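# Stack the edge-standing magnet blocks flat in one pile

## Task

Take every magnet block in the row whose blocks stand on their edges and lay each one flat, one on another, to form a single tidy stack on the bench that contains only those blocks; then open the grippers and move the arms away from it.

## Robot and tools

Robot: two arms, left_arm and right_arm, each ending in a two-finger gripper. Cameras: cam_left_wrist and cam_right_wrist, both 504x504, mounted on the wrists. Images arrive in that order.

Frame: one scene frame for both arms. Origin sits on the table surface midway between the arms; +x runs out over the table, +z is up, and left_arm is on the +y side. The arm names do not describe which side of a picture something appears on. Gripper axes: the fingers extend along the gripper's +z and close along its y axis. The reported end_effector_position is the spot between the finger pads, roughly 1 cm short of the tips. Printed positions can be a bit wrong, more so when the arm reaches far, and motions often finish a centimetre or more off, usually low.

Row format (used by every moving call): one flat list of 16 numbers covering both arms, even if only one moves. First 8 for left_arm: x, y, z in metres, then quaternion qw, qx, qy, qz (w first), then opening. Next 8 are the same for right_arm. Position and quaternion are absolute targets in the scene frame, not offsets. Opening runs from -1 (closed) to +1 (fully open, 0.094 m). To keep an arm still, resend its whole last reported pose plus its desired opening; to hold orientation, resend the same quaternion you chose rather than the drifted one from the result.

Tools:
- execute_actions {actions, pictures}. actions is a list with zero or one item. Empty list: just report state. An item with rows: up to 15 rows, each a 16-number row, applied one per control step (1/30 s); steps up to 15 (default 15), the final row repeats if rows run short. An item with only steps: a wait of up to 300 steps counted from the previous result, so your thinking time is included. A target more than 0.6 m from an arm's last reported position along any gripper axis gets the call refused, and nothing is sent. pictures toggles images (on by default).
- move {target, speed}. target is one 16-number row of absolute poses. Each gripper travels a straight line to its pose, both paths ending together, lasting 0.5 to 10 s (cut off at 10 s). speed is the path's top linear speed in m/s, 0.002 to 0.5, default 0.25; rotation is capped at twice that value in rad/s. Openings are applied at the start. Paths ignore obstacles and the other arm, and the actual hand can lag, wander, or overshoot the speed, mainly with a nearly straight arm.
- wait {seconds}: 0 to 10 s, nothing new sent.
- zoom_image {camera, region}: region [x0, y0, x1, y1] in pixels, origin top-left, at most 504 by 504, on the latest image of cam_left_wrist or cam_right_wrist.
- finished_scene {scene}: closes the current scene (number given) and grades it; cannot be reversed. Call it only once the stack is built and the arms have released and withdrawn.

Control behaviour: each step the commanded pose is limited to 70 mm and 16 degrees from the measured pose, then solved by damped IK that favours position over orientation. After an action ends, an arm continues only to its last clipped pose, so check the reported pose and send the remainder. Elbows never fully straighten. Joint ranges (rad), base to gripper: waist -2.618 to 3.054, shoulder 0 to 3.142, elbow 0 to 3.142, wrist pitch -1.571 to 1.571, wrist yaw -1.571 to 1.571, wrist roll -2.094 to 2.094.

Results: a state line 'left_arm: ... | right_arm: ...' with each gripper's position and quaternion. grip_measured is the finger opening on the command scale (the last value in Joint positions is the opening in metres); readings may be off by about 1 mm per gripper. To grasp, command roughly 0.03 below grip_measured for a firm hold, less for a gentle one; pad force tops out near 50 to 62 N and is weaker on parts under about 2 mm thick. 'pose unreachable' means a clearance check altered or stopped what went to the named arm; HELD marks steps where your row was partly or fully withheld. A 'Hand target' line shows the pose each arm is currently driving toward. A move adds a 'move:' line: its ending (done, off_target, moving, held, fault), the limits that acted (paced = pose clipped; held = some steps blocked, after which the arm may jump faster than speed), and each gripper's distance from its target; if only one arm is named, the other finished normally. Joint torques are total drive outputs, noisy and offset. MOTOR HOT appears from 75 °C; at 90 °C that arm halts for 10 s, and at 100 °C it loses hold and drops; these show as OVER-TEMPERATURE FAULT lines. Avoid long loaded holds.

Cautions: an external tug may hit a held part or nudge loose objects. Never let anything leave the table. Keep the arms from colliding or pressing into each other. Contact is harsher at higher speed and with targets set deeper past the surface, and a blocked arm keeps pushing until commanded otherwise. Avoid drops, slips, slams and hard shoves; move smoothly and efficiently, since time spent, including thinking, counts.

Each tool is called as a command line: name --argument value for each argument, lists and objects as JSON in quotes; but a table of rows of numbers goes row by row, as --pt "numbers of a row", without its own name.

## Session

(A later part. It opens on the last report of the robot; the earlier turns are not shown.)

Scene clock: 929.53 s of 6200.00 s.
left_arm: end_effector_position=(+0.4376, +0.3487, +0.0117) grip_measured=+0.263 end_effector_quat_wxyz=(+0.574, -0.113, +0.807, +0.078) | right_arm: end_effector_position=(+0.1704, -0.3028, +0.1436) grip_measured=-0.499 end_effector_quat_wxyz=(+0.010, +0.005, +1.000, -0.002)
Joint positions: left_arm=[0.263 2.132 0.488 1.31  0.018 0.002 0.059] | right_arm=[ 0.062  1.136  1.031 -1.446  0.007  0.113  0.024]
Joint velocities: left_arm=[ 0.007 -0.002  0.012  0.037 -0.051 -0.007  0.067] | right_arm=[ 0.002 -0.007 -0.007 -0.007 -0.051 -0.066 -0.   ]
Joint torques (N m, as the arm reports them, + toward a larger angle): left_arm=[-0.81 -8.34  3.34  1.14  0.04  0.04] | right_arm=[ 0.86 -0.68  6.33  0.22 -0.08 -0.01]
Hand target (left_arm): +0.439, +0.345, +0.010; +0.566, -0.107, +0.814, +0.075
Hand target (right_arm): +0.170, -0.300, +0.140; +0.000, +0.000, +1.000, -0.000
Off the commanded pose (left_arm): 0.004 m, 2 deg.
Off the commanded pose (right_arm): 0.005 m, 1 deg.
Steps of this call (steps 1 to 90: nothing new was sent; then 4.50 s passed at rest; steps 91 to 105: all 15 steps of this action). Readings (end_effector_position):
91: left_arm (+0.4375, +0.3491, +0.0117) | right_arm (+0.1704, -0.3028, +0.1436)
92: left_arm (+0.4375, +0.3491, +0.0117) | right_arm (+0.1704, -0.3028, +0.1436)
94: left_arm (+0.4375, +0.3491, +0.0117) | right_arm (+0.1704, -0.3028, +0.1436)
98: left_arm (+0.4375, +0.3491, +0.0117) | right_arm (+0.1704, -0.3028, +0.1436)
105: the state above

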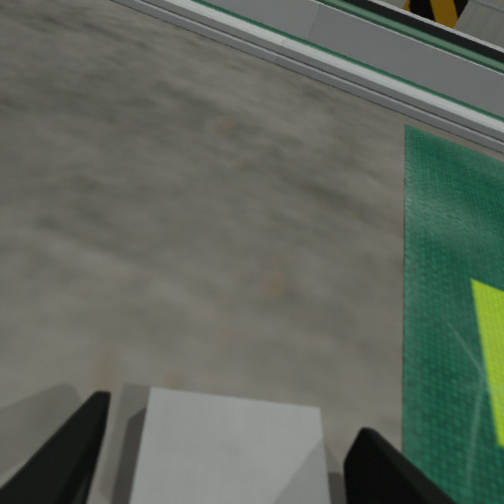

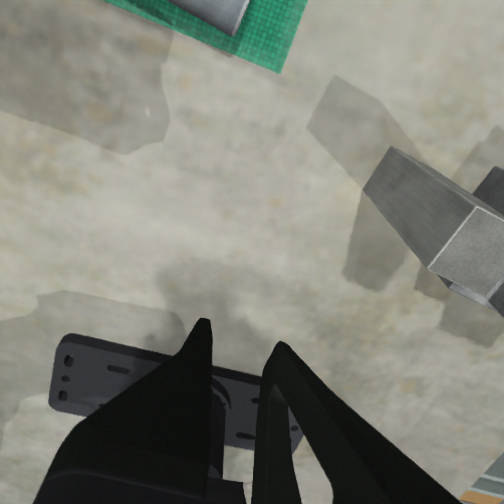

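move --target '[0.439,0.345,0.085,0.5651,-0.1072,0.8145,0.0744,0.33,0.17,-0.30,0.14,0,0,1,0,-0.5]' --speed 0.06

move --target '[0.440,0.346,0.095,0.0,-0.1311,0.9914,0.0,0.33,0.17,-0.30,0.14,0,0,1,0,-0.5]' --speed 0.22

Scene clock: 938.10 s of 6200.00 s.
left_arm: end_effector_position=(+0.4285, +0.3460, +0.0645) grip_measured=+0.328 end_effector_quat_wxyz=(+0.541, -0.116, +0.830, +0.072) | right_arm: end_effector_position=(+0.1704, -0.3028, +0.1436) grip_measured=-0.499 end_effector_quat_wxyz=(+0.010, +0.005, +1.000, -0.002)
Joint positions: left_arm=[0.263 1.747 0.496 0.835 0.018 0.002 0.062] | right_arm=[ 0.062  1.136  1.031 -1.446  0.007  0.113  0.024]
Joint velocities: left_arm=[-0.012  0.002 -0.012 -0.022 -0.051 -0.007  0.   ] | right_arm=[ 0.007 -0.007 -0.017  0.051 -0.066  0.022 -0.   ]
Joint torques (N m, as the arm reports them, + toward a larger angle): left_arm=[-0.86 -7.93  6.99  1.64  0.01  0.02] | right_arm=[ 0.76 -0.6   6.33  0.2  -0.08  0.01]
Hand target (left_arm): +0.439, +0.345, +0.087; +0.565, -0.107, +0.814, +0.075
Hand target (right_arm): +0.170, -0.300, +0.140; +0.000, +0.000, +1.000, -0.000
Off the commanded pose (left_arm): 0.023 m, 3 deg.
Off the commanded pose (right_arm): 0.005 m, 1 deg.
After step 90, 3.77 s passed at rest.
move: off_target (left_arm)

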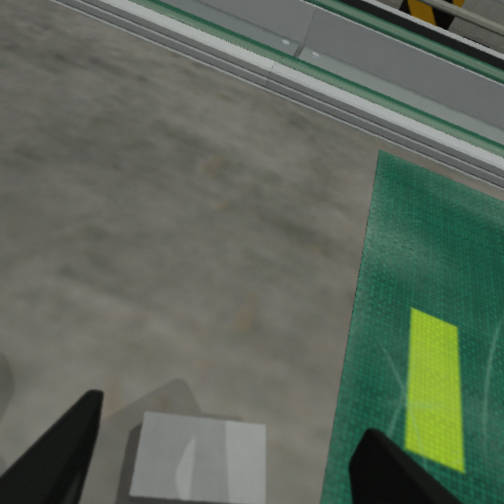

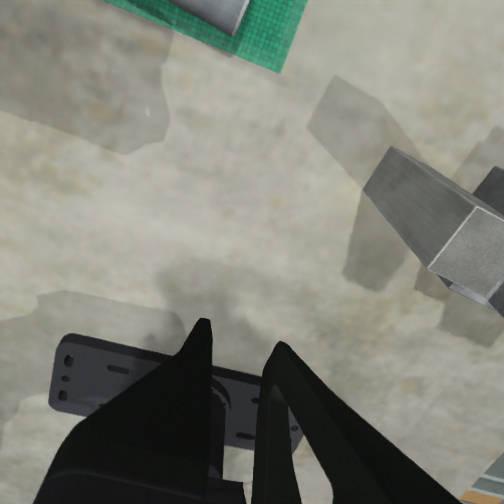

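Scene clock: 941.43 s of 6200.00 s.
left_arm: end_effector_position=(+0.4308, +0.3477, +0.0867) grip_measured=+0.328 end_effector_quat_wxyz=(-0.013, -0.139, +0.990, +0.001) | right_arm: end_effector_position=(+0.1704, -0.3028, +0.1436) grip_measured=-0.499 end_effector_quat_wxyz=(+0.010, +0.005, +1.000, -0.002)
Joint positions: left_arm=[ 0.255  2.246  2.046 -1.397 -0.005  0.006  0.062] | right_arm=[ 0.062  1.136  1.031 -1.446  0.007  0.113  0.024]
Joint velocities: left_arm=[-0.012 -0.017  0.012 -0.037  0.022  0.007 -0.001] | right_arm=[-0.027  0.007  0.017 -0.022 -0.037 -0.051  0.001]
Joint torques (N m, as the arm reports them, + toward a larger angle): left_arm=[ -1.33 -11.09   8.6    0.09  -0.12   0.02] | right_arm=[ 0.86 -0.61  6.29  0.23 -0.06  0.02]
Hand target (left_arm): +0.437, +0.345, +0.097; -0.001, -0.130, +0.992, +0.008
Hand target (right_arm): +0.170, -0.300, +0.140; +0.000, +0.000, +1.000, -0.000
Off the commanded pose (left_arm): 0.012 m, 2 deg.
Off the commanded pose (right_arm): 0.005 m, 1 deg.
move: off_target (left_arm)

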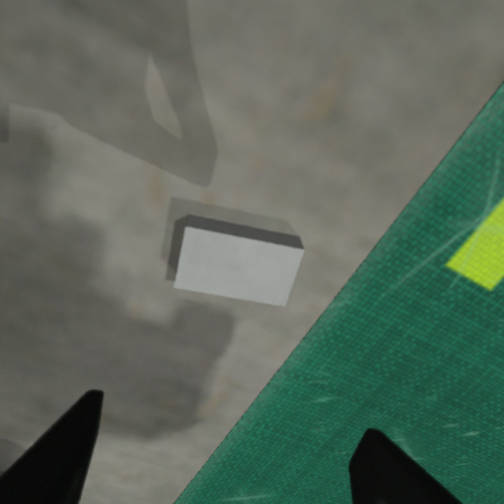

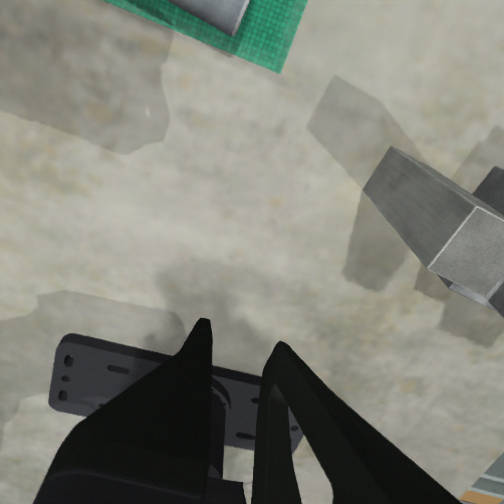

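move --target '[0.440,0.346,0.035,0.0,-0.1311,0.9914,0.0,0.33,0.17,-0.30,0.14,0,0,1,0,-0.5]' --speed 0.06

Scene clock: 950.20 s of 6200.00 s.
left_arm: end_effector_position=(+0.4337, +0.3486, +0.0318) grip_measured=+0.328 end_effector_quat_wxyz=(-0.014, -0.138, +0.990, +0.000) | right_arm: end_effector_position=(+0.1704, -0.3028, +0.1436) grip_measured=-0.499 end_effector_quat_wxyz=(+0.010, +0.005, +1.000, -0.002)
Joint positions: left_arm=[ 0.255  2.277  1.879 -1.201 -0.005  0.008  0.062] | right_arm=[ 0.062  1.136  1.031 -1.446  0.007  0.113  0.024]
Joint velocities: left_arm=[ 0.002 -0.027 -0.017 -0.007 -0.022 -0.022 -0.   ] | right_arm=[ 0.002  0.007 -0.017 -0.037  0.022  0.007 -0.001]
Joint torques (N m, as the arm reports them, + toward a larger angle): left_arm=[ -0.84 -11.42   5.77   0.37   0.03   0.02] | right_arm=[ 0.73 -0.62  6.29  0.2  -0.07  0.01]
Hand target (left_arm): +0.440, +0.346, +0.035; -0.000, -0.131, +0.991, -0.000
Hand target (right_arm): +0.170, -0.300, +0.140; +0.000, +0.000, +1.000, -0.000
Off the commanded pose (left_arm): 0.007 m, 2 deg.
Off the commanded pose (right_arm): 0.005 m, 1 deg.
After step 90, 4.37 s passed at rest.
move: done

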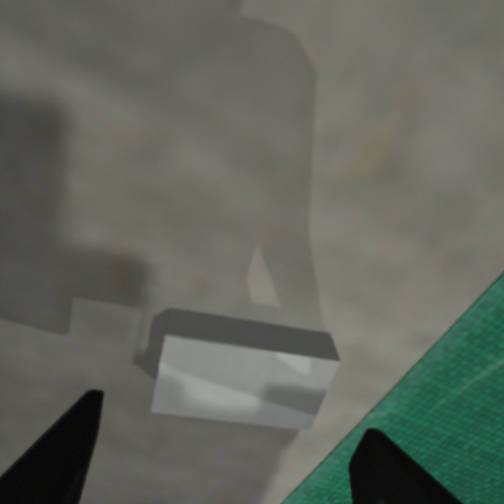

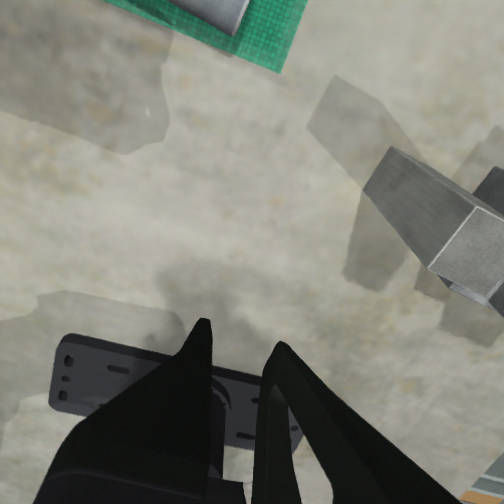

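move --target '[0.440,0.346,0.019,0.0,-0.1311,0.9914,0.0,0.33,0.17,-0.30,0.14,0,0,1,0,-0.5]' --speed 0.02

Scene clock: 959.17 s of 6200.00 s.
left_arm: end_effector_position=(+0.4343, +0.3487, +0.0171) grip_measured=+0.328 end_effector_quat_wxyz=(-0.012, -0.138, +0.990, +0.001) | right_arm: end_effector_position=(+0.1704, -0.3028, +0.1436) grip_measured=-0.499 end_effector_quat_wxyz=(+0.010, +0.005, +1.000, -0.002)
Joint positions: left_arm=[ 0.255  2.286  1.837 -1.144 -0.005  0.008  0.062] | right_arm=[ 0.062  1.136  1.031 -1.446  0.007  0.113  0.024]
Joint velocities: left_arm=[-0.012 -0.027 -0.007  0.022  0.037 -0.007 -0.   ] | right_arm=[-0.002 -0.007  0.012  0.007  0.022  0.007  0.002]
Joint torques (N m, as the arm reports them, + toward a larger angle): left_arm=[ -0.75 -11.42   5.71   0.36   0.03   0.02] | right_arm=[ 0.76 -0.76  6.24  0.22 -0.06  0.02]
Hand target (left_arm): +0.440, +0.346, +0.019; +0.000, -0.131, +0.991, -0.000
Hand target (right_arm): +0.170, -0.300, +0.140; +0.000, +0.000, +1.000, -0.000
Off the commanded pose (left_arm): 0.007 m, 2 deg.
Off the commanded pose (right_arm): 0.005 m, 1 deg.
After step 90, 4.80 s passed at rest.
move: done

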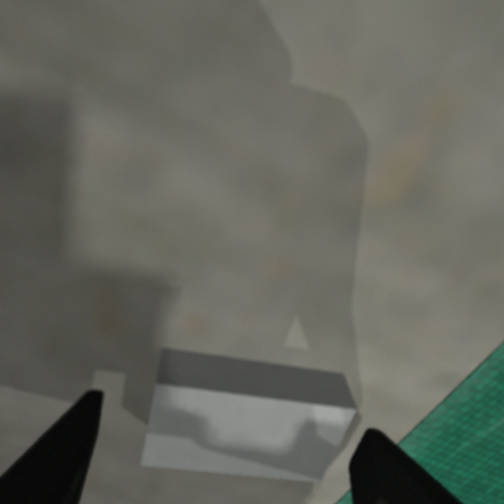

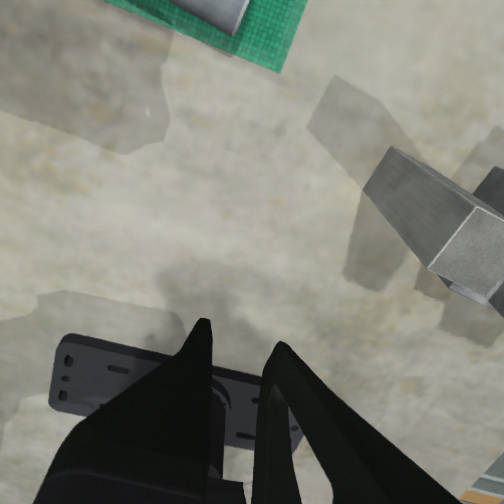

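move --target '[0.440,0.346,0.0145,0.0,-0.1311,0.9914,0.0,0.33,0.17,-0.30,0.14,0,0,1,0,-0.5]' --speed 0.01

Scene clock: 964.33 s of 6200.00 s.
left_arm: end_effector_position=(+0.4347, +0.3488, +0.0145) grip_measured=+0.328 end_effector_quat_wxyz=(-0.010, -0.138, +0.990, +0.001) | right_arm: end_effector_position=(+0.1704, -0.3028, +0.1436) grip_measured=-0.499 end_effector_quat_wxyz=(+0.010, +0.005, +1.000, -0.002)
Joint positions: left_arm=[ 0.255  2.286  1.826 -1.13  -0.005  0.008  0.062] | right_arm=[ 0.062  1.136  1.031 -1.446  0.007  0.113  0.024]
Joint velocities: left_arm=[-0.007 -0.002  0.002  0.037 -0.037  0.007  0.   ] | right_arm=[-0.012 -0.002  0.002 -0.007  0.007  0.051  0.   ]
Joint torques (N m, as the arm reports them, + toward a larger angle): left_arm=[ -0.7  -10.95   5.53   0.38   0.07   0.02] | right_arm=[ 0.77 -0.6   6.29  0.21 -0.06  0.  ]
Hand target (left_arm): +0.440, +0.346, +0.015; -0.000, -0.131, +0.991, -0.000
Hand target (right_arm): +0.170, -0.300, +0.140; +0.000, +0.000, +1.000, -0.000
Off the commanded pose (left_arm): 0.006 m, 1 deg.
Off the commanded pose (right_arm): 0.005 m, 1 deg.
After step 90, 0.63 s passed at rest.
move: done

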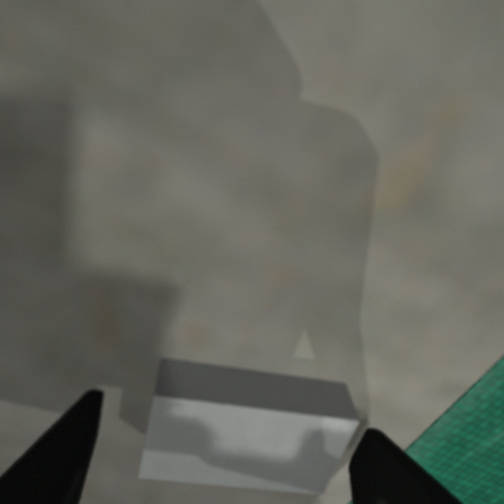

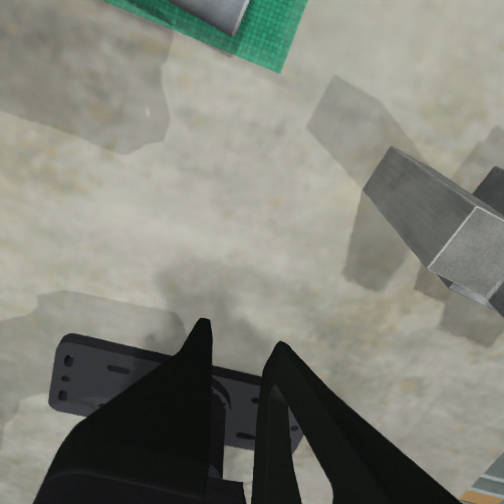

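move --target '[0.440,0.346,0.012,0.0,-0.1311,0.9914,0.0,0.33,0.17,-0.30,0.14,0,0,1,0,-0.5]' --speed 0.008

Scene clock: 968.03 s of 6200.00 s.
left_arm: end_effector_position=(+0.4369, +0.3495, +0.0145) grip_measured=+0.328 end_effector_quat_wxyz=(-0.005, -0.138, +0.990, +0.002) | right_arm: end_effector_position=(+0.1704, -0.3028, +0.1436) grip_measured=-0.499 end_effector_quat_wxyz=(+0.010, +0.005, +1.000, -0.002)
Joint positions: left_arm=[ 0.255  2.286  1.826 -1.12  -0.005  0.008  0.062] | right_arm=[ 0.062  1.136  1.031 -1.446  0.007  0.113  0.024]
Joint velocities: left_arm=[-0.012 -0.002 -0.002 -0.037 -0.066 -0.007 -0.001] | right_arm=[-0.002 -0.002  0.002 -0.037 -0.095 -0.051  0.   ]
Joint torques (N m, as the arm reports them, + toward a larger angle): left_arm=[ -0.75 -10.72   5.08   0.4    0.05   0.03] | right_arm=[ 0.7  -0.67  6.32  0.22 -0.08  0.01]
Hand target (left_arm): +0.440, +0.346, +0.012; -0.000, -0.131, +0.991, -0.000
Hand target (right_arm): +0.170, -0.300, +0.140; +0.000, +0.000, +1.000, -0.000
Off the commanded pose (left_arm): 0.005 m, 1 deg.
Off the commanded pose (right_arm): 0.005 m, 1 deg.
move: done

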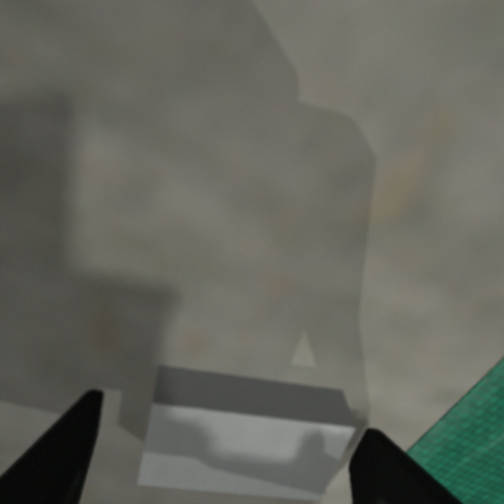

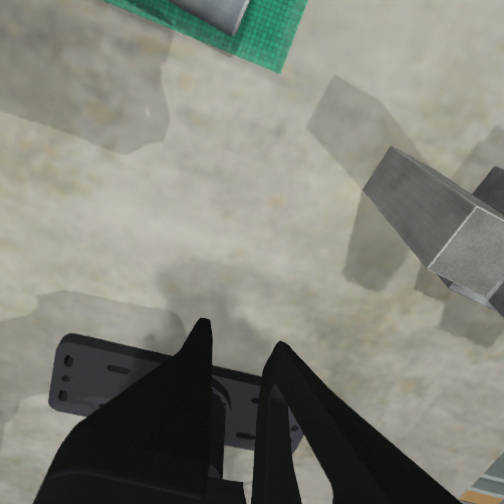

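execute_actions --actions '[{"rows":[[0.440,0.346,0.012,0.0,-0.1311,0.9914,0.0,0.28,0.17,-0.30,0.14,0,0,1,0,-0.5],[0.440,0.346,0.012,0.0,-0.1311,0.9914,0.0,0.23,0.17,-0.30,0.14,0,0,1,0,-0.5],[0.440,0.346,0.012,0.0,-0.1311,0.9914,0.0,0.18,0.17,-0.30,0.14,0,0,1,0,-0.5],[0.440,0.346,0.012,0.0,-0.1311,0.9914,0.0,0.13,0.17,-0.30,0.14,0,0,1,0,-0.5],[0.440,0.346,0.012,0.0,-0.1311,0.9914,0.0,0.09,0.17,-0.30,0.14,0,0,1,0,-0.5],[0.440,0.346,0.012,0.0,-0.1311,0.9914,0.0,0.06,0.17,-0.30,0.14,0,0,1,0,-0.5],[0.440,0.346,0.012,0.0,-0.1311,0.9914,0.0,0.03,0.17,-0.30,0.14,0,0,1,0,-0.5],[0.440,0.346,0.012,0.0,-0.1311,0.9914,0.0,0.0,0.17,-0.30,0.14,0,0,1,0,-0.5],[0.440,0.346,0.012,0.0,-0.1311,0.9914,0.0,-0.03,0.17,-0.30,0.14,0,0,1,0,-0.5],[0.440,0.346,0.012,0.0,-0.1311,0.9914,0.0,-0.055,0.17,-0.30,0.14,0,0,1,0,-0.5],[0.440,0.346,0.012,0.0,-0.1311,0.9914,0.0,-0.08,0.17,-0.30,0.14,0,0,1,0,-0.5],[0.440,0.346,0.012,0.0,-0.1311,0.9914,0.0,-0.10,0.17,-0.30,0.14,0,0,1,0,-0.5],[0.440,0.346,0.012,0.0,-0.1311,0.9914,0.0,-0.12,0.17,-0.30,0.14,0,0,1,0,-0.5],[0.440,0.346,0.012,0.0,-0.1311,0.9914,0.0,-0.14,0.17,-0.30,0.14,0,0,1,0,-0.5],[0.440,0.346,0.012,0.0,-0.1311,0.9914,0.0,-0.16,0.17,-0.30,0.14,0,0,1,0,-0.5]],"steps":15}]'

move --target '[0.438,0.346,0.03,0.0,-0.1311,0.9914,0.0,-0.16,0.17,-0.30,0.14,0,0,1,0,-0.5]' --speed 0.02

Scene clock: 980.70 s of 6200.00 s.
left_arm: end_effector_position=(+0.4369, +0.3493, +0.0142) grip_measured=-0.112 end_effector_quat_wxyz=(-0.005, -0.138, +0.990, +0.001) | right_arm: end_effector_position=(+0.1704, -0.3028, +0.1436) grip_measured=-0.499 end_effector_quat_wxyz=(+0.010, +0.005, +1.000, -0.002)
Joint positions: left_arm=[ 0.255  2.286  1.825 -1.119 -0.004  0.008  0.042] | right_arm=[ 0.062  1.136  1.031 -1.446  0.007  0.113  0.024]
Joint velocities: left_arm=[-0.007  0.002 -0.032  0.051 -0.051  0.051 -0.001] | right_arm=[ 0.002  0.017  0.012 -0.022  0.022  0.066  0.   ]
Joint torques (N m, as the arm reports them, + toward a larger angle): left_arm=[ -0.73 -10.71   5.32   0.34   0.03   0.02] | right_arm=[ 0.71 -0.64  6.3   0.22 -0.07  0.01]
Hand target (left_arm): +0.440, +0.346, +0.012; -0.000, -0.131, +0.991, +0.000
Hand target (right_arm): +0.170, -0.300, +0.140; +0.000, +0.000, +1.000, -0.000
Off the commanded pose (left_arm): 0.005 m, 1 deg.
Off the commanded pose (right_arm): 0.005 m, 1 deg.
Steps of this call (steps 1 to 90: nothing new was sent; then 9.17 s passed at rest; steps 91 to 105: all 15 steps of this action). Readings (end_effector_position):
91: left_arm (+0.4370, +0.3495, +0.0145) | right_arm (+0.1704, -0.3028, +0.1436)
92: left_arm (+0.4370, +0.3495, +0.0145) | right_arm (+0.1704, -0.3028, +0.1436)
94: left_arm (+0.4370, +0.3495, +0.0145) | right_arm (+0.1704, -0.3028, +0.1436)
98: left_arm (+0.4370, +0.3495, +0.0145) | right_arm (+0.1704, -0.3028, +0.1436)
105: the state above

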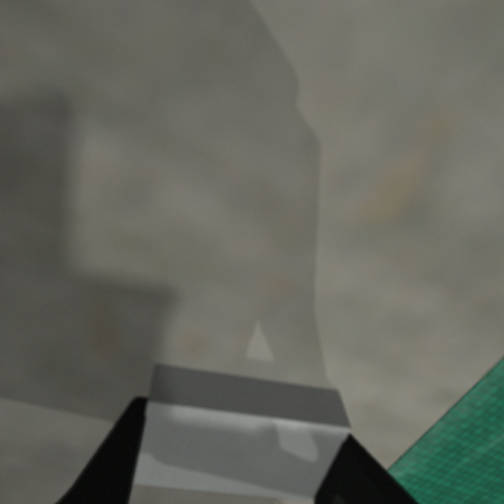

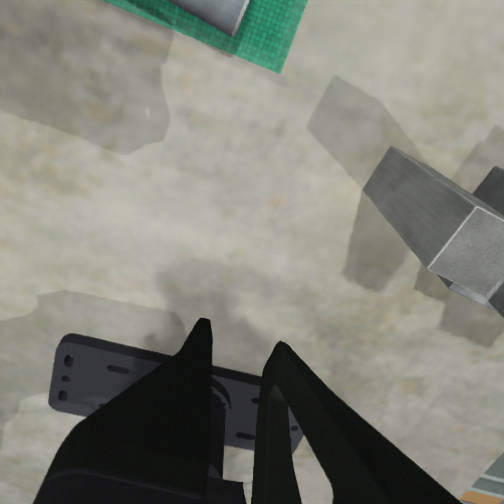

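Scene clock: 981.97 s of 6200.00 s.
left_arm: end_effector_position=(+0.4344, +0.3486, +0.0141) grip_measured=-0.112 end_effector_quat_wxyz=(-0.010, -0.137, +0.990, +0.001) | right_arm: end_effector_position=(+0.1704, -0.3028, +0.1436) grip_measured=-0.499 end_effector_quat_wxyz=(+0.010, +0.005, +1.000, -0.002)
Joint positions: left_arm=[ 0.255  2.286  1.824 -1.129 -0.004  0.009  0.042] | right_arm=[ 0.062  1.136  1.031 -1.446  0.007  0.113  0.024]
Joint velocities: left_arm=[ 0.017 -0.032 -0.022  0.037  0.022 -0.022 -0.   ] | right_arm=[-0.002  0.002 -0.022  0.007 -0.051 -0.007  0.001]
Joint torques (N m, as the arm reports them, + toward a larger angle): left_arm=[ -0.67 -12.78   7.79  -0.04   0.04   0.01] | right_arm=[ 0.79 -0.6   6.31  0.23 -0.06  0.01]
Hand target (left_arm): +0.438, +0.346, +0.030; +0.000, -0.131, +0.991, +0.000
Hand target (right_arm): +0.170, -0.300, +0.140; +0.000, +0.000, +1.000, -0.000
Off the commanded pose (left_arm): 0.016 m, 1 deg.
Off the commanded pose (right_arm): 0.005 m, 1 deg.
move: off_target (left_arm)

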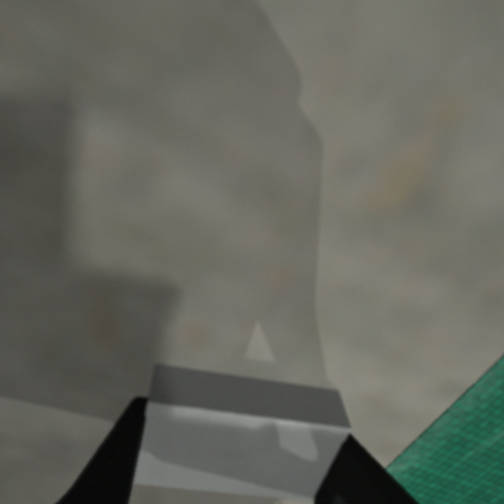

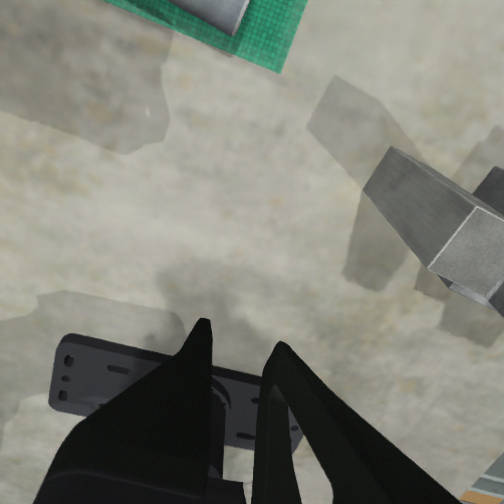

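move --target '[0.430,0.344,0.115,0.0,-0.1311,0.9914,0.0,-0.16,0.17,-0.30,0.14,0,0,1,0,-0.5]' --speed 0.05

Scene clock: 988.43 s of 6200.00 s.
left_arm: end_effector_position=(+0.4232, +0.3453, +0.0904) grip_measured=-0.112 end_effector_quat_wxyz=(-0.031, -0.137, +0.990, -0.002) | right_arm: end_effector_position=(+0.1704, -0.3028, +0.1436) grip_measured=-0.499 end_effector_quat_wxyz=(+0.010, +0.005, +1.000, -0.002)
Joint positions: left_arm=[ 0.255  2.252  2.069 -1.45  -0.004  0.01   0.042] | right_arm=[ 0.062  1.136  1.031 -1.446  0.007  0.113  0.024]
Joint velocities: left_arm=[-0.007 -0.032  0.017 -0.066  0.007 -0.022 -0.001] | right_arm=[ 0.002 -0.012 -0.007  0.007 -0.037 -0.022  0.001]
Joint torques (N m, as the arm reports them, + toward a larger angle): left_arm=[ -0.55 -13.9    8.53   0.04   0.03   0.03] | right_arm=[ 0.83 -0.6   6.33  0.21 -0.07  0.01]
Hand target (left_arm): +0.429, +0.344, +0.115; +0.000, -0.131, +0.991, -0.000
Hand target (right_arm): +0.170, -0.300, +0.140; +0.000, +0.000, +1.000, -0.000
Off the commanded pose (left_arm): 0.026 m, 4 deg.
Off the commanded pose (right_arm): 0.005 m, 1 deg.
After step 90, 0.97 s passed at rest.
move: off_target (left_arm)

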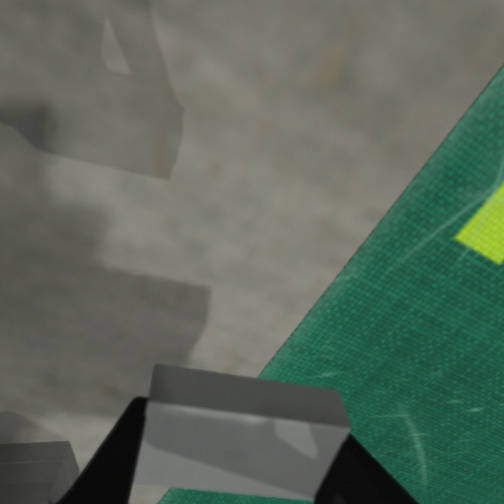

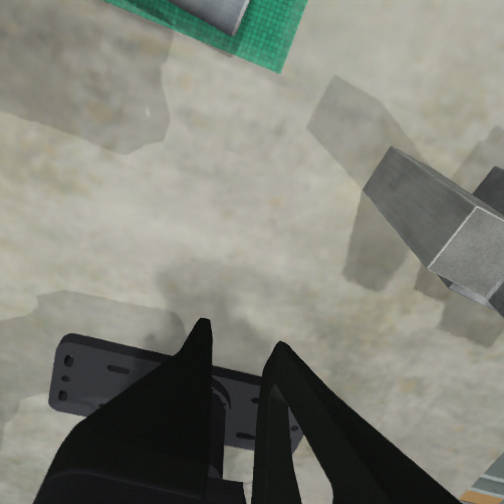

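move --target '[0.260,0.378,0.11,0.0,-0.263,0.9648,0.0,-0.16,0.17,-0.30,0.14,0,0,1,0,-0.5]' --speed 0.12

Scene clock: 993.07 s of 6200.00 s.
left_arm: end_effector_position=(+0.2568, +0.3743, +0.1039) grip_measured=-0.112 end_effector_quat_wxyz=(-0.025, -0.263, +0.964, -0.006) | right_arm: end_effector_position=(+0.1704, -0.3028, +0.1436) grip_measured=-0.499 end_effector_quat_wxyz=(+0.010, +0.005, +1.000, -0.002)
Joint positions: left_arm=[ 0.524  1.662  1.304 -1.265 -0.004  0.02   0.042] | right_arm=[ 0.062  1.136  1.031 -1.446  0.007  0.113  0.024]
Joint velocities: left_arm=[-0.022  0.002  0.007 -0.051 -0.022  0.051  0.   ] | right_arm=[-0.007  0.007 -0.002 -0.007 -0.037 -0.037 -0.001]
Joint torques (N m, as the arm reports them, + toward a larger angle): left_arm=[ 0.94 -8.33  5.78  0.3   0.05  0.06] | right_arm=[ 0.77 -0.63  6.3   0.22 -0.05  0.02]
Hand target (left_arm): +0.260, +0.378, +0.112; -0.001, -0.263, +0.965, -0.002
Hand target (right_arm): +0.170, -0.300, +0.140; +0.000, +0.000, +1.000, -0.000
Off the commanded pose (left_arm): 0.008 m, 3 deg.
Off the commanded pose (right_arm): 0.005 m, 1 deg.
move: off_target (left_arm)

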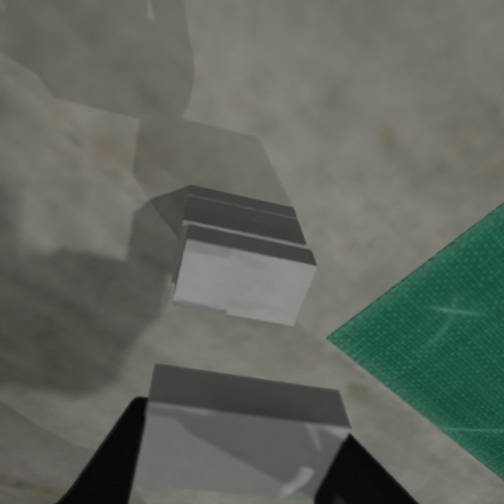

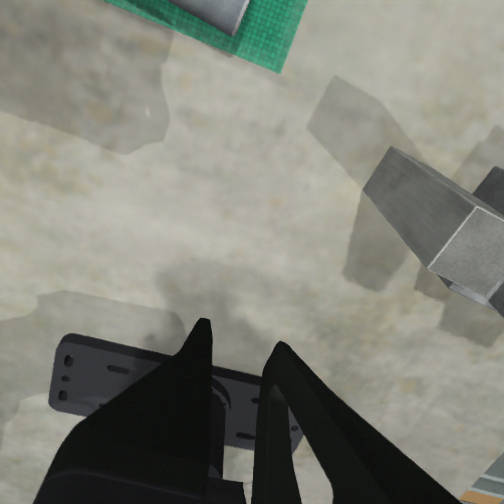

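zoom_image --camera "cam_left_wrist" --region '[140, 160, 360, 350]'

Region (140, 160, 360, 350) of cam_left_wrist's 504x504 image, scaled by 2.291, with more detail than that image has; it fills the top 435 rows of this view, and the rest is white.

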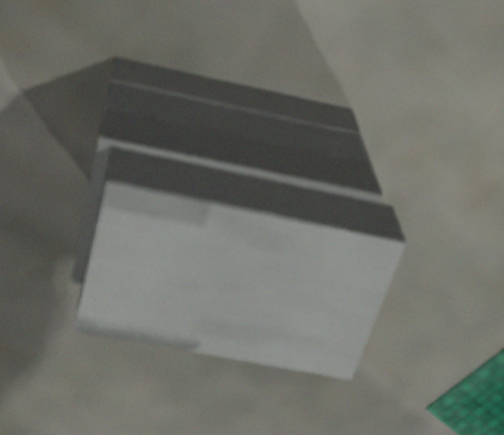

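move --target '[0.2649,0.3783,0.080,0.0,-0.259,0.9659,0.0,-0.16,0.17,-0.30,0.14,0,0,1,0,-0.5]' --speed 0.04

Scene clock: 1007.77 s of 6200.00 s.
left_arm: end_effector_position=(+0.2602, +0.3764, +0.0799) grip_measured=-0.112 end_effector_quat_wxyz=(-0.010, -0.262, +0.965, -0.001) | right_arm: end_effector_position=(+0.1704, -0.3028, +0.1436) grip_measured=-0.499 end_effector_quat_wxyz=(+0.010, +0.005, +1.000, -0.002)
Joint positions: left_arm=[ 0.524  1.662  1.209 -1.138 -0.004  0.023  0.042] | right_arm=[ 0.062  1.136  1.031 -1.446  0.007  0.113  0.024]
Joint velocities: left_arm=[0.007 0.007 0.017 0.037 0.007 0.007 0.   ] | right_arm=[-0.002  0.007 -0.007 -0.066 -0.007  0.022 -0.   ]
Joint torques (N m, as the arm reports them, + toward a larger angle): left_arm=[-0.15 -5.74  5.9   0.39  0.04  0.02] | right_arm=[ 0.82 -0.64  6.31  0.23 -0.07  0.02]
Hand target (left_arm): +0.265, +0.378, +0.080; -0.000, -0.259, +0.966, -0.000
Hand target (right_arm): +0.170, -0.300, +0.140; +0.000, +0.000, +1.000, -0.000
Off the commanded pose (left_arm): 0.005 m, 1 deg.
Off the commanded pose (right_arm): 0.005 m, 1 deg.
After step 90, 10.60 s passed at rest.
move: done

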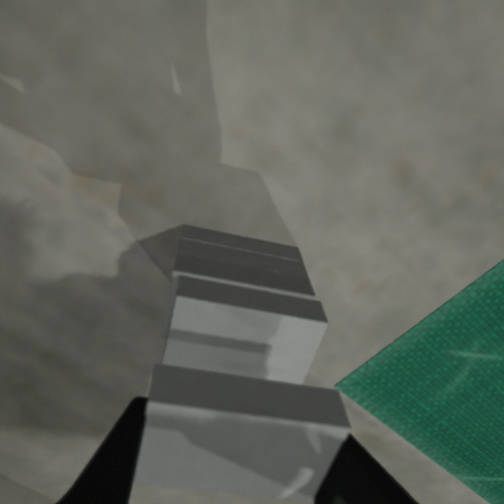

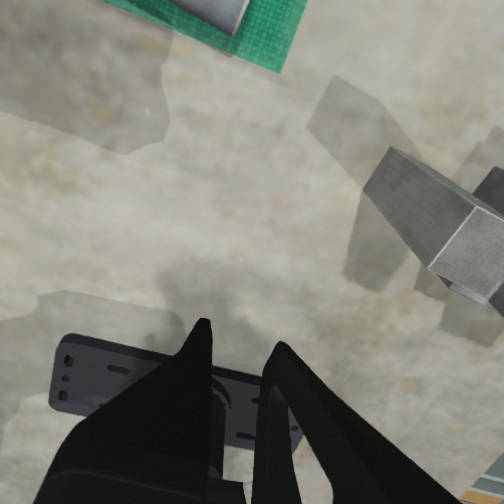

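move --target '[0.2655,0.3786,0.064,0.0,-0.259,0.9659,0.0,-0.16,0.17,-0.30,0.14,0,0,1,0,-0.5]' --speed 0.015

Scene clock: 1012.97 s of 6200.00 s.
left_arm: end_effector_position=(+0.2607, +0.3767, +0.0639) grip_measured=-0.112 end_effector_quat_wxyz=(-0.011, -0.262, +0.965, -0.001) | right_arm: end_effector_position=(+0.1704, -0.3028, +0.1436) grip_measured=-0.499 end_effector_quat_wxyz=(+0.010, +0.005, +1.000, -0.002)
Joint positions: left_arm=[ 0.524  1.68   1.163 -1.076 -0.004  0.023  0.042] | right_arm=[ 0.062  1.136  1.031 -1.446  0.007  0.113  0.024]
Joint velocities: left_arm=[ 0.002 -0.002  0.002  0.051 -0.022 -0.037 -0.   ] | right_arm=[ 0.012  0.002 -0.002 -0.007  0.022  0.007  0.   ]
Joint torques (N m, as the arm reports them, + toward a larger angle): left_arm=[-0.2  -5.93  5.68  0.4   0.05  0.04] | right_arm=[ 0.72 -0.59  6.29  0.21 -0.07  0.02]
Hand target (left_arm): +0.266, +0.379, +0.064; +0.000, -0.259, +0.966, -0.000
Hand target (right_arm): +0.170, -0.300, +0.140; +0.000, +0.000, +1.000, -0.000
Off the commanded pose (left_arm): 0.005 m, 1 deg.
Off the commanded pose (right_arm): 0.005 m, 1 deg.
After step 90, 0.87 s passed at rest.
move: done

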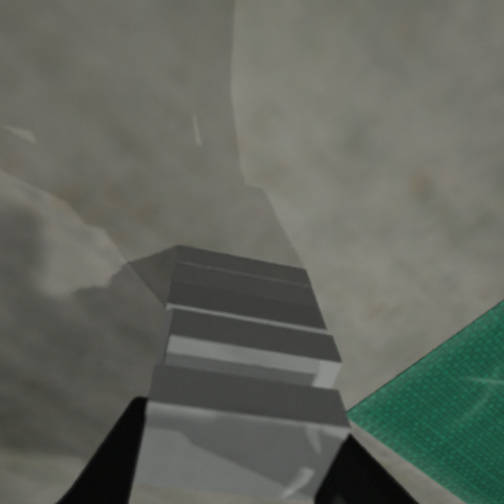

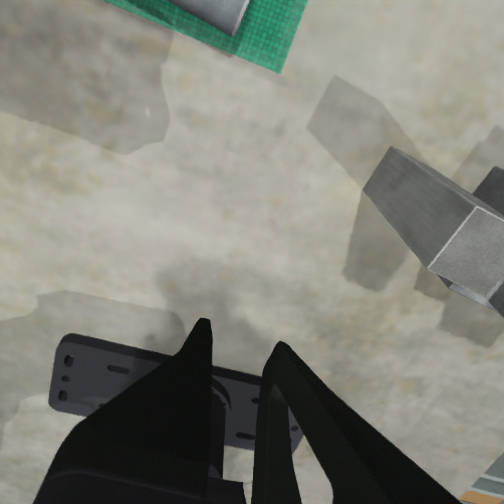

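zoom_image --camera "cam_left_wrist" --region '[120, 230, 380, 470]'

Region (120, 230, 380, 470) of cam_left_wrist's 504x504 image, scaled by 1.938, with more detail than that image has; it fills the top 465 rows of this view, and the rest is white.

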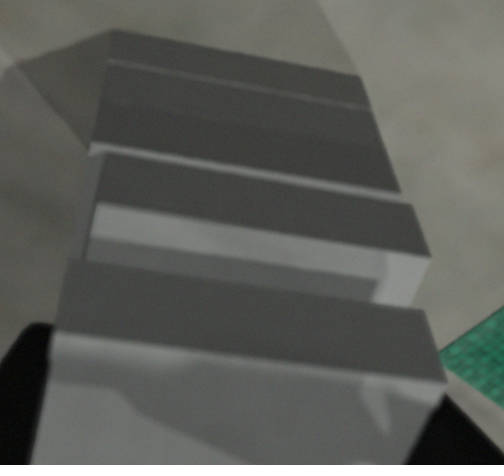

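move --target '[0.2718,0.3822,0.064,0.0,-0.259,0.9659,0.0,-0.16,0.17,-0.30,0.14,0,0,1,0,-0.5]' --speed 0.01

Scene clock: 1032.17 s of 6200.00 s.
left_arm: end_effector_position=(+0.2600, +0.3763, +0.0572) grip_measured=-0.112 end_effector_quat_wxyz=(-0.021, -0.262, +0.965, -0.004) | right_arm: end_effector_position=(+0.1704, -0.3028, +0.1436) grip_measured=-0.499 end_effector_quat_wxyz=(+0.010, +0.005, +1.000, -0.002)
Joint positions: left_arm=[ 0.524  1.705  1.163 -1.073 -0.004  0.023  0.042] | right_arm=[ 0.062  1.136  1.031 -1.446  0.007  0.113  0.024]
Joint velocities: left_arm=[-0.012 -0.007  0.007  0.007 -0.037 -0.051 -0.   ] | right_arm=[ 0.002  0.012  0.007  0.007 -0.007  0.037 -0.001]
Joint torques (N m, as the arm reports them, + toward a larger angle): left_arm=[-0.19 -6.11  8.14  0.32  0.05  0.02] | right_arm=[ 0.85 -0.63  6.32  0.21 -0.07  0.02]
Hand target (left_arm): +0.271, +0.382, +0.064; -0.000, -0.259, +0.966, -0.000
Hand target (right_arm): +0.170, -0.300, +0.140; +0.000, +0.000, +1.000, -0.000
Off the commanded pose (left_arm): 0.015 m, 3 deg.
Off the commanded pose (right_arm): 0.005 m, 1 deg.
After step 90, 14.80 s passed at rest.
move: off_target (left_arm)

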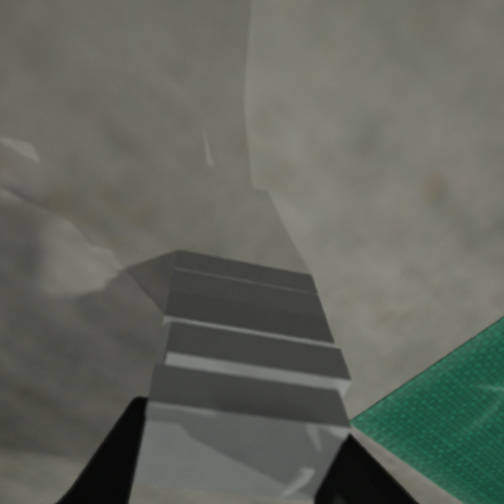

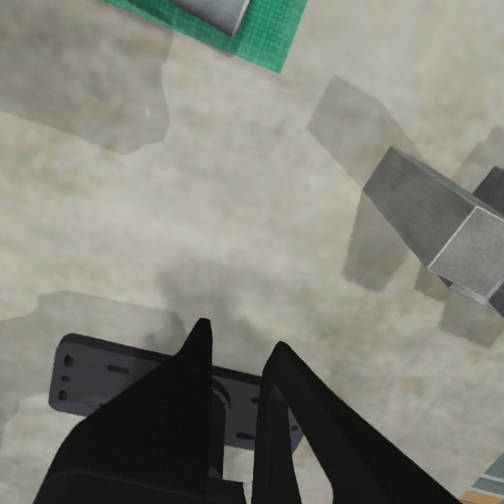

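move --target '[0.2700,0.3812,0.070,0.0,-0.259,0.9659,0.0,-0.16,0.17,-0.30,0.14,0,0,1,0,-0.5]' --speed 0.01

Scene clock: 1039.07 s of 6200.00 s.
left_arm: end_effector_position=(+0.2600, +0.3763, +0.0572) grip_measured=-0.112 end_effector_quat_wxyz=(-0.021, -0.262, +0.965, -0.004) | right_arm: end_effector_position=(+0.1704, -0.3028, +0.1436) grip_measured=-0.499 end_effector_quat_wxyz=(+0.010, +0.005, +1.000, -0.002)
Joint positions: left_arm=[ 0.524  1.705  1.163 -1.073 -0.004  0.023  0.042] | right_arm=[ 0.062  1.136  1.031 -1.446  0.007  0.113  0.024]
Joint velocities: left_arm=[ 0.002  0.012 -0.002 -0.007 -0.051 -0.022  0.   ] | right_arm=[-0.002 -0.017 -0.017 -0.007  0.007  0.022 -0.001]
Joint torques (N m, as the arm reports them, + toward a larger angle): left_arm=[-0.22 -7.16  8.83  0.1   0.06  0.02] | right_arm=[ 0.7  -0.65  6.35  0.23 -0.05  0.01]
Hand target (left_arm): +0.270, +0.381, +0.070; +0.000, -0.259, +0.966, -0.000
Hand target (right_arm): +0.170, -0.300, +0.140; +0.000, +0.000, +1.000, -0.000
Off the commanded pose (left_arm): 0.017 m, 3 deg.
Off the commanded pose (right_arm): 0.005 m, 1 deg.
After step 90, 1.47 s passed at rest.
move: off_target (left_arm)

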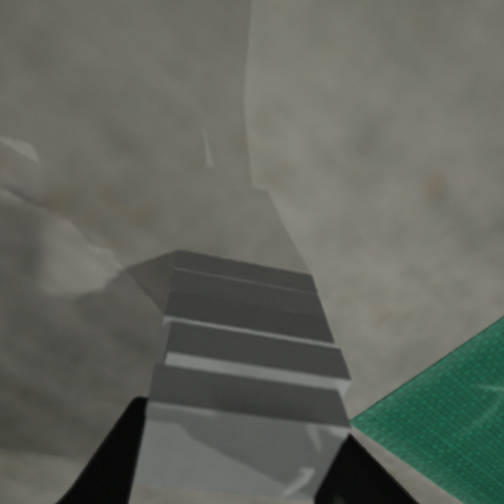

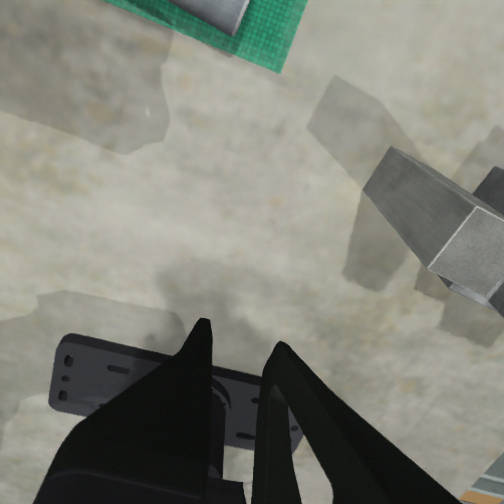

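move --target '[0.2670,0.3795,0.060,0.0,-0.259,0.9659,0.0,-0.16,0.17,-0.30,0.14,0,0,1,0,-0.5]' --speed 0.01

Scene clock: 1051.27 s of 6200.00 s.
left_arm: end_effector_position=(+0.2631, +0.3781, +0.0571) grip_measured=-0.112 end_effector_quat_wxyz=(-0.015, -0.262, +0.965, -0.002) | right_arm: end_effector_position=(+0.1704, -0.3028, +0.1436) grip_measured=-0.499 end_effector_quat_wxyz=(+0.010, +0.005, +1.000, -0.002)
Joint positions: left_arm=[ 0.524  1.705  1.163 -1.059 -0.004  0.023  0.042] | right_arm=[ 0.062  1.136  1.031 -1.446  0.007  0.113  0.024]
Joint velocities: left_arm=[-0.007 -0.027  0.002 -0.037  0.037  0.066 -0.   ] | right_arm=[-0.017 -0.002  0.012 -0.081 -0.022  0.007  0.001]
Joint torques (N m, as the arm reports them, + toward a larger angle): left_arm=[-0.13 -7.21  5.35  0.39  0.03  0.  ] | right_arm=[ 0.78 -0.63  6.34  0.22 -0.06  0.  ]
Hand target (left_arm): +0.267, +0.379, +0.060; -0.000, -0.259, +0.966, -0.000
Hand target (right_arm): +0.170, -0.300, +0.140; +0.000, +0.000, +1.000, -0.000
Off the commanded pose (left_arm): 0.005 m, 2 deg.
Off the commanded pose (right_arm): 0.005 m, 1 deg.
After step 90, 6.77 s passed at rest.
move: done

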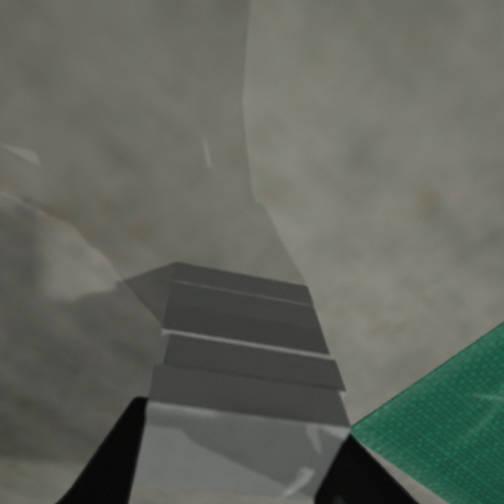

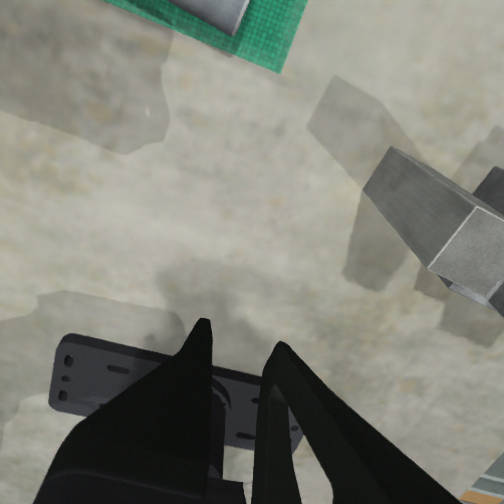

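zoom_image --camera "cam_left_wrist" --region '[120, 240, 380, 480]'

Region (120, 240, 380, 480) of cam_left_wrist's 504x504 image, scaled by 1.938, with more detail than that image has; it fills the top 465 rows of this view, and the rest is white.

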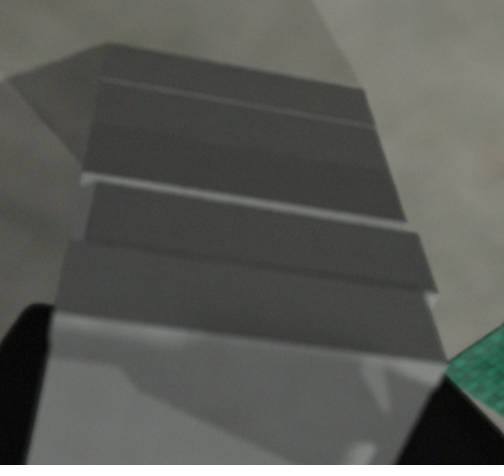

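execute_actions --actions '[{"rows":[[0.2670,0.3795,0.059,0.0,-0.259,0.9659,0.0,-0.145,0.17,-0.30,0.14,0,0,1,0,-0.5],[0.2670,0.3795,0.059,0.0,-0.259,0.9659,0.0,-0.135,0.17,-0.30,0.14,0,0,1,0,-0.5],[0.2670,0.3795,0.059,0.0,-0.259,0.9659,0.0,-0.125,0.17,-0.30,0.14,0,0,1,0,-0.5],[0.2670,0.3795,0.059,0.0,-0.259,0.9659,0.0,-0.118,0.17,-0.30,0.14,0,0,1,0,-0.5],[0.2670,0.3795,0.059,0.0,-0.259,0.9659,0.0,-0.11,0.17,-0.30,0.14,0,0,1,0,-0.5],[0.2670,0.3795,0.059,0.0,-0.259,0.9659,0.0,-0.10,0.17,-0.30,0.14,0,0,1,0,-0.5],[0.2670,0.3795,0.059,0.0,-0.259,0.9659,0.0,-0.09,0.17,-0.30,0.14,0,0,1,0,-0.5],[0.2670,0.3795,0.059,0.0,-0.259,0.9659,0.0,-0.07,0.17,-0.30,0.14,0,0,1,0,-0.5],[0.2670,0.3795,0.059,0.0,-0.259,0.9659,0.0,-0.04,0.17,-0.30,0.14,0,0,1,0,-0.5],[0.2670,0.3795,0.059,0.0,-0.259,0.9659,0.0,0.0,0.17,-0.30,0.14,0,0,1,0,-0.5],[0.2670,0.3795,0.059,0.0,-0.259,0.9659,0.0,0.06,0.17,-0.30,0.14,0,0,1,0,-0.5],[0.2670,0.3795,0.059,0.0,-0.259,0.9659,0.0,0.12,0.17,-0.30,0.14,0,0,1,0,-0.5],[0.2670,0.3795,0.059,0.0,-0.259,0.9659,0.0,0.18,0.17,-0.30,0.14,0,0,1,0,-0.5],[0.2670,0.3795,0.059,0.0,-0.259,0.9659,0.0,0.24,0.17,-0.30,0.14,0,0,1,0,-0.5],[0.2670,0.3795,0.059,0.0,-0.259,0.9659,0.0,0.30,0.17,-0.30,0.14,0,0,1,0,-0.5]],"steps":15}]'

Scene clock: 1061.67 s of 6200.00 s.
left_arm: end_effector_position=(+0.2639, +0.3787, +0.0571) grip_measured=+0.272 end_effector_quat_wxyz=(-0.013, -0.262, +0.965, -0.002) | right_arm: end_effector_position=(+0.1704, -0.3028, +0.1436) grip_measured=-0.499 end_effector_quat_wxyz=(+0.010, +0.005, +1.000, -0.002)
Joint positions: left_arm=[ 0.524  1.705  1.163 -1.054 -0.004  0.023  0.06 ] | right_arm=[ 0.062  1.136  1.031 -1.446  0.007  0.113  0.024]
Joint velocities: left_arm=[ 0.007  0.002 -0.012 -0.007  0.007  0.037  0.052] | right_arm=[-0.007  0.007  0.002  0.007 -0.051 -0.022  0.   ]
Joint torques (N m, as the arm reports them, + toward a larger angle): left_arm=[-0.13 -7.15  5.16  0.38  0.04  0.01] | right_arm=[ 0.74 -0.61  6.27  0.22 -0.05  0.03]
Hand target (left_arm): +0.267, +0.379, +0.059; -0.000, -0.259, +0.966, -0.000
Hand target (right_arm): +0.170, -0.300, +0.140; +0.000, +0.000, +1.000, -0.000
Off the commanded pose (left_arm): 0.004 m, 1 deg.
Off the commanded pose (right_arm): 0.005 m, 1 deg.
Steps of this call (steps 1 to 90: nothing new was sent; then 6.90 s passed at rest; steps 91 to 105: all 15 steps of this action). Readings (end_effector_position):
91: left_arm (+0.2632, +0.3782, +0.0571) | right_arm (+0.1704, -0.3028, +0.1436)
92: left_arm (+0.2634, +0.3783, +0.0571) | right_arm (+0.1704, -0.3028, +0.1436)
94: left_arm (+0.2636, +0.3785, +0.0571) | right_arm (+0.1704, -0.3028, +0.1436)
98: left_arm (+0.2639, +0.3786, +0.0571) | right_arm (+0.1704, -0.3028, +0.1436)
105: the state above

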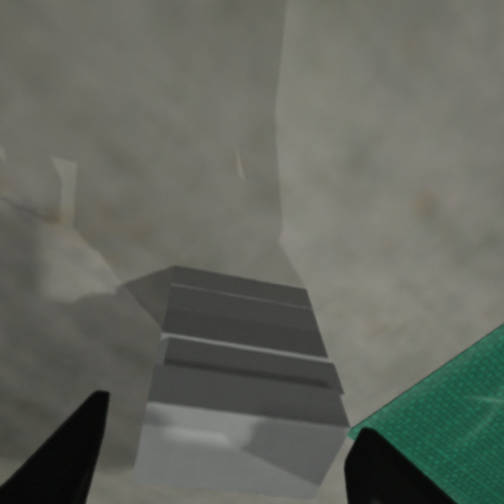

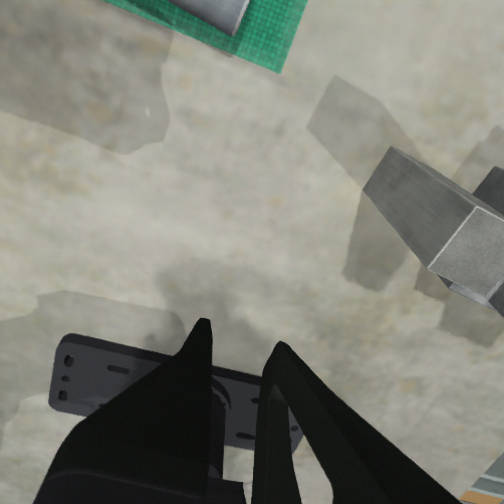

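move --target '[0.2670,0.3795,0.038,0.0,-0.259,0.9659,0.0,0.30,0.17,-0.30,0.14,0,0,1,0,-0.5]' --speed 0.02

Scene clock: 1069.50 s of 6200.00 s.
left_arm: end_effector_position=(+0.2628, +0.3780, +0.0388) grip_measured=+0.298 end_effector_quat_wxyz=(-0.009, -0.262, +0.965, -0.001) | right_arm: end_effector_position=(+0.1704, -0.3028, +0.1436) grip_measured=-0.499 end_effector_quat_wxyz=(+0.010, +0.005, +1.000, -0.002)
Joint positions: left_arm=[ 0.524  1.717  1.101 -0.973 -0.004  0.023  0.061] | right_arm=[ 0.062  1.136  1.031 -1.446  0.007  0.113  0.024]
Joint velocities: left_arm=[ 0.017 -0.017  0.002 -0.022 -0.022  0.022  0.001] | right_arm=[-0.002 -0.007 -0.007 -0.022  0.007  0.022 -0.   ]
Joint torques (N m, as the arm reports them, + toward a larger angle): left_arm=[-0.07 -5.95  5.29  0.4   0.03  0.02] | right_arm=[ 0.82 -0.58  6.32  0.22 -0.05  0.  ]
Hand target (left_arm): +0.267, +0.380, +0.038; +0.000, -0.259, +0.966, -0.000
Hand target (right_arm): +0.170, -0.300, +0.140; +0.000, +0.000, +1.000, -0.000
Off the commanded pose (left_arm): 0.005 m, 1 deg.
Off the commanded pose (right_arm): 0.005 m, 1 deg.
After step 90, 3.57 s passed at rest.
move: done

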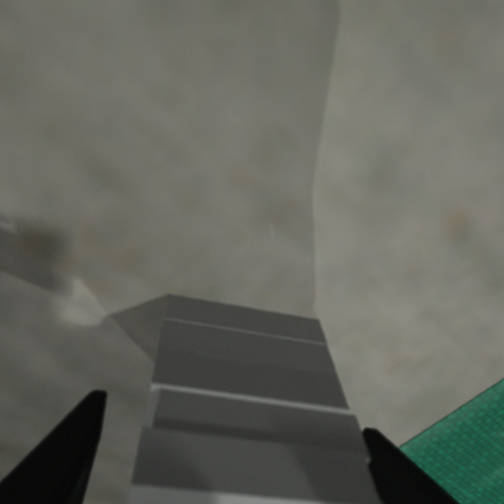

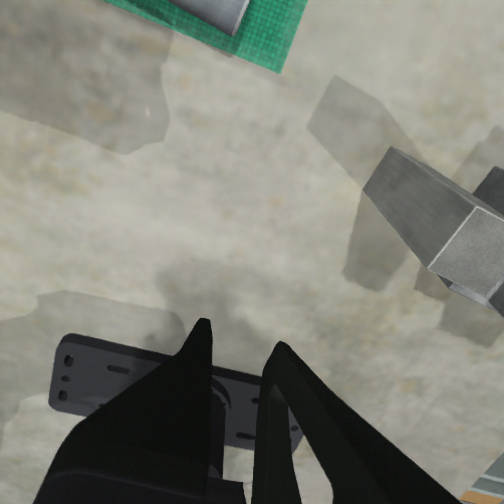

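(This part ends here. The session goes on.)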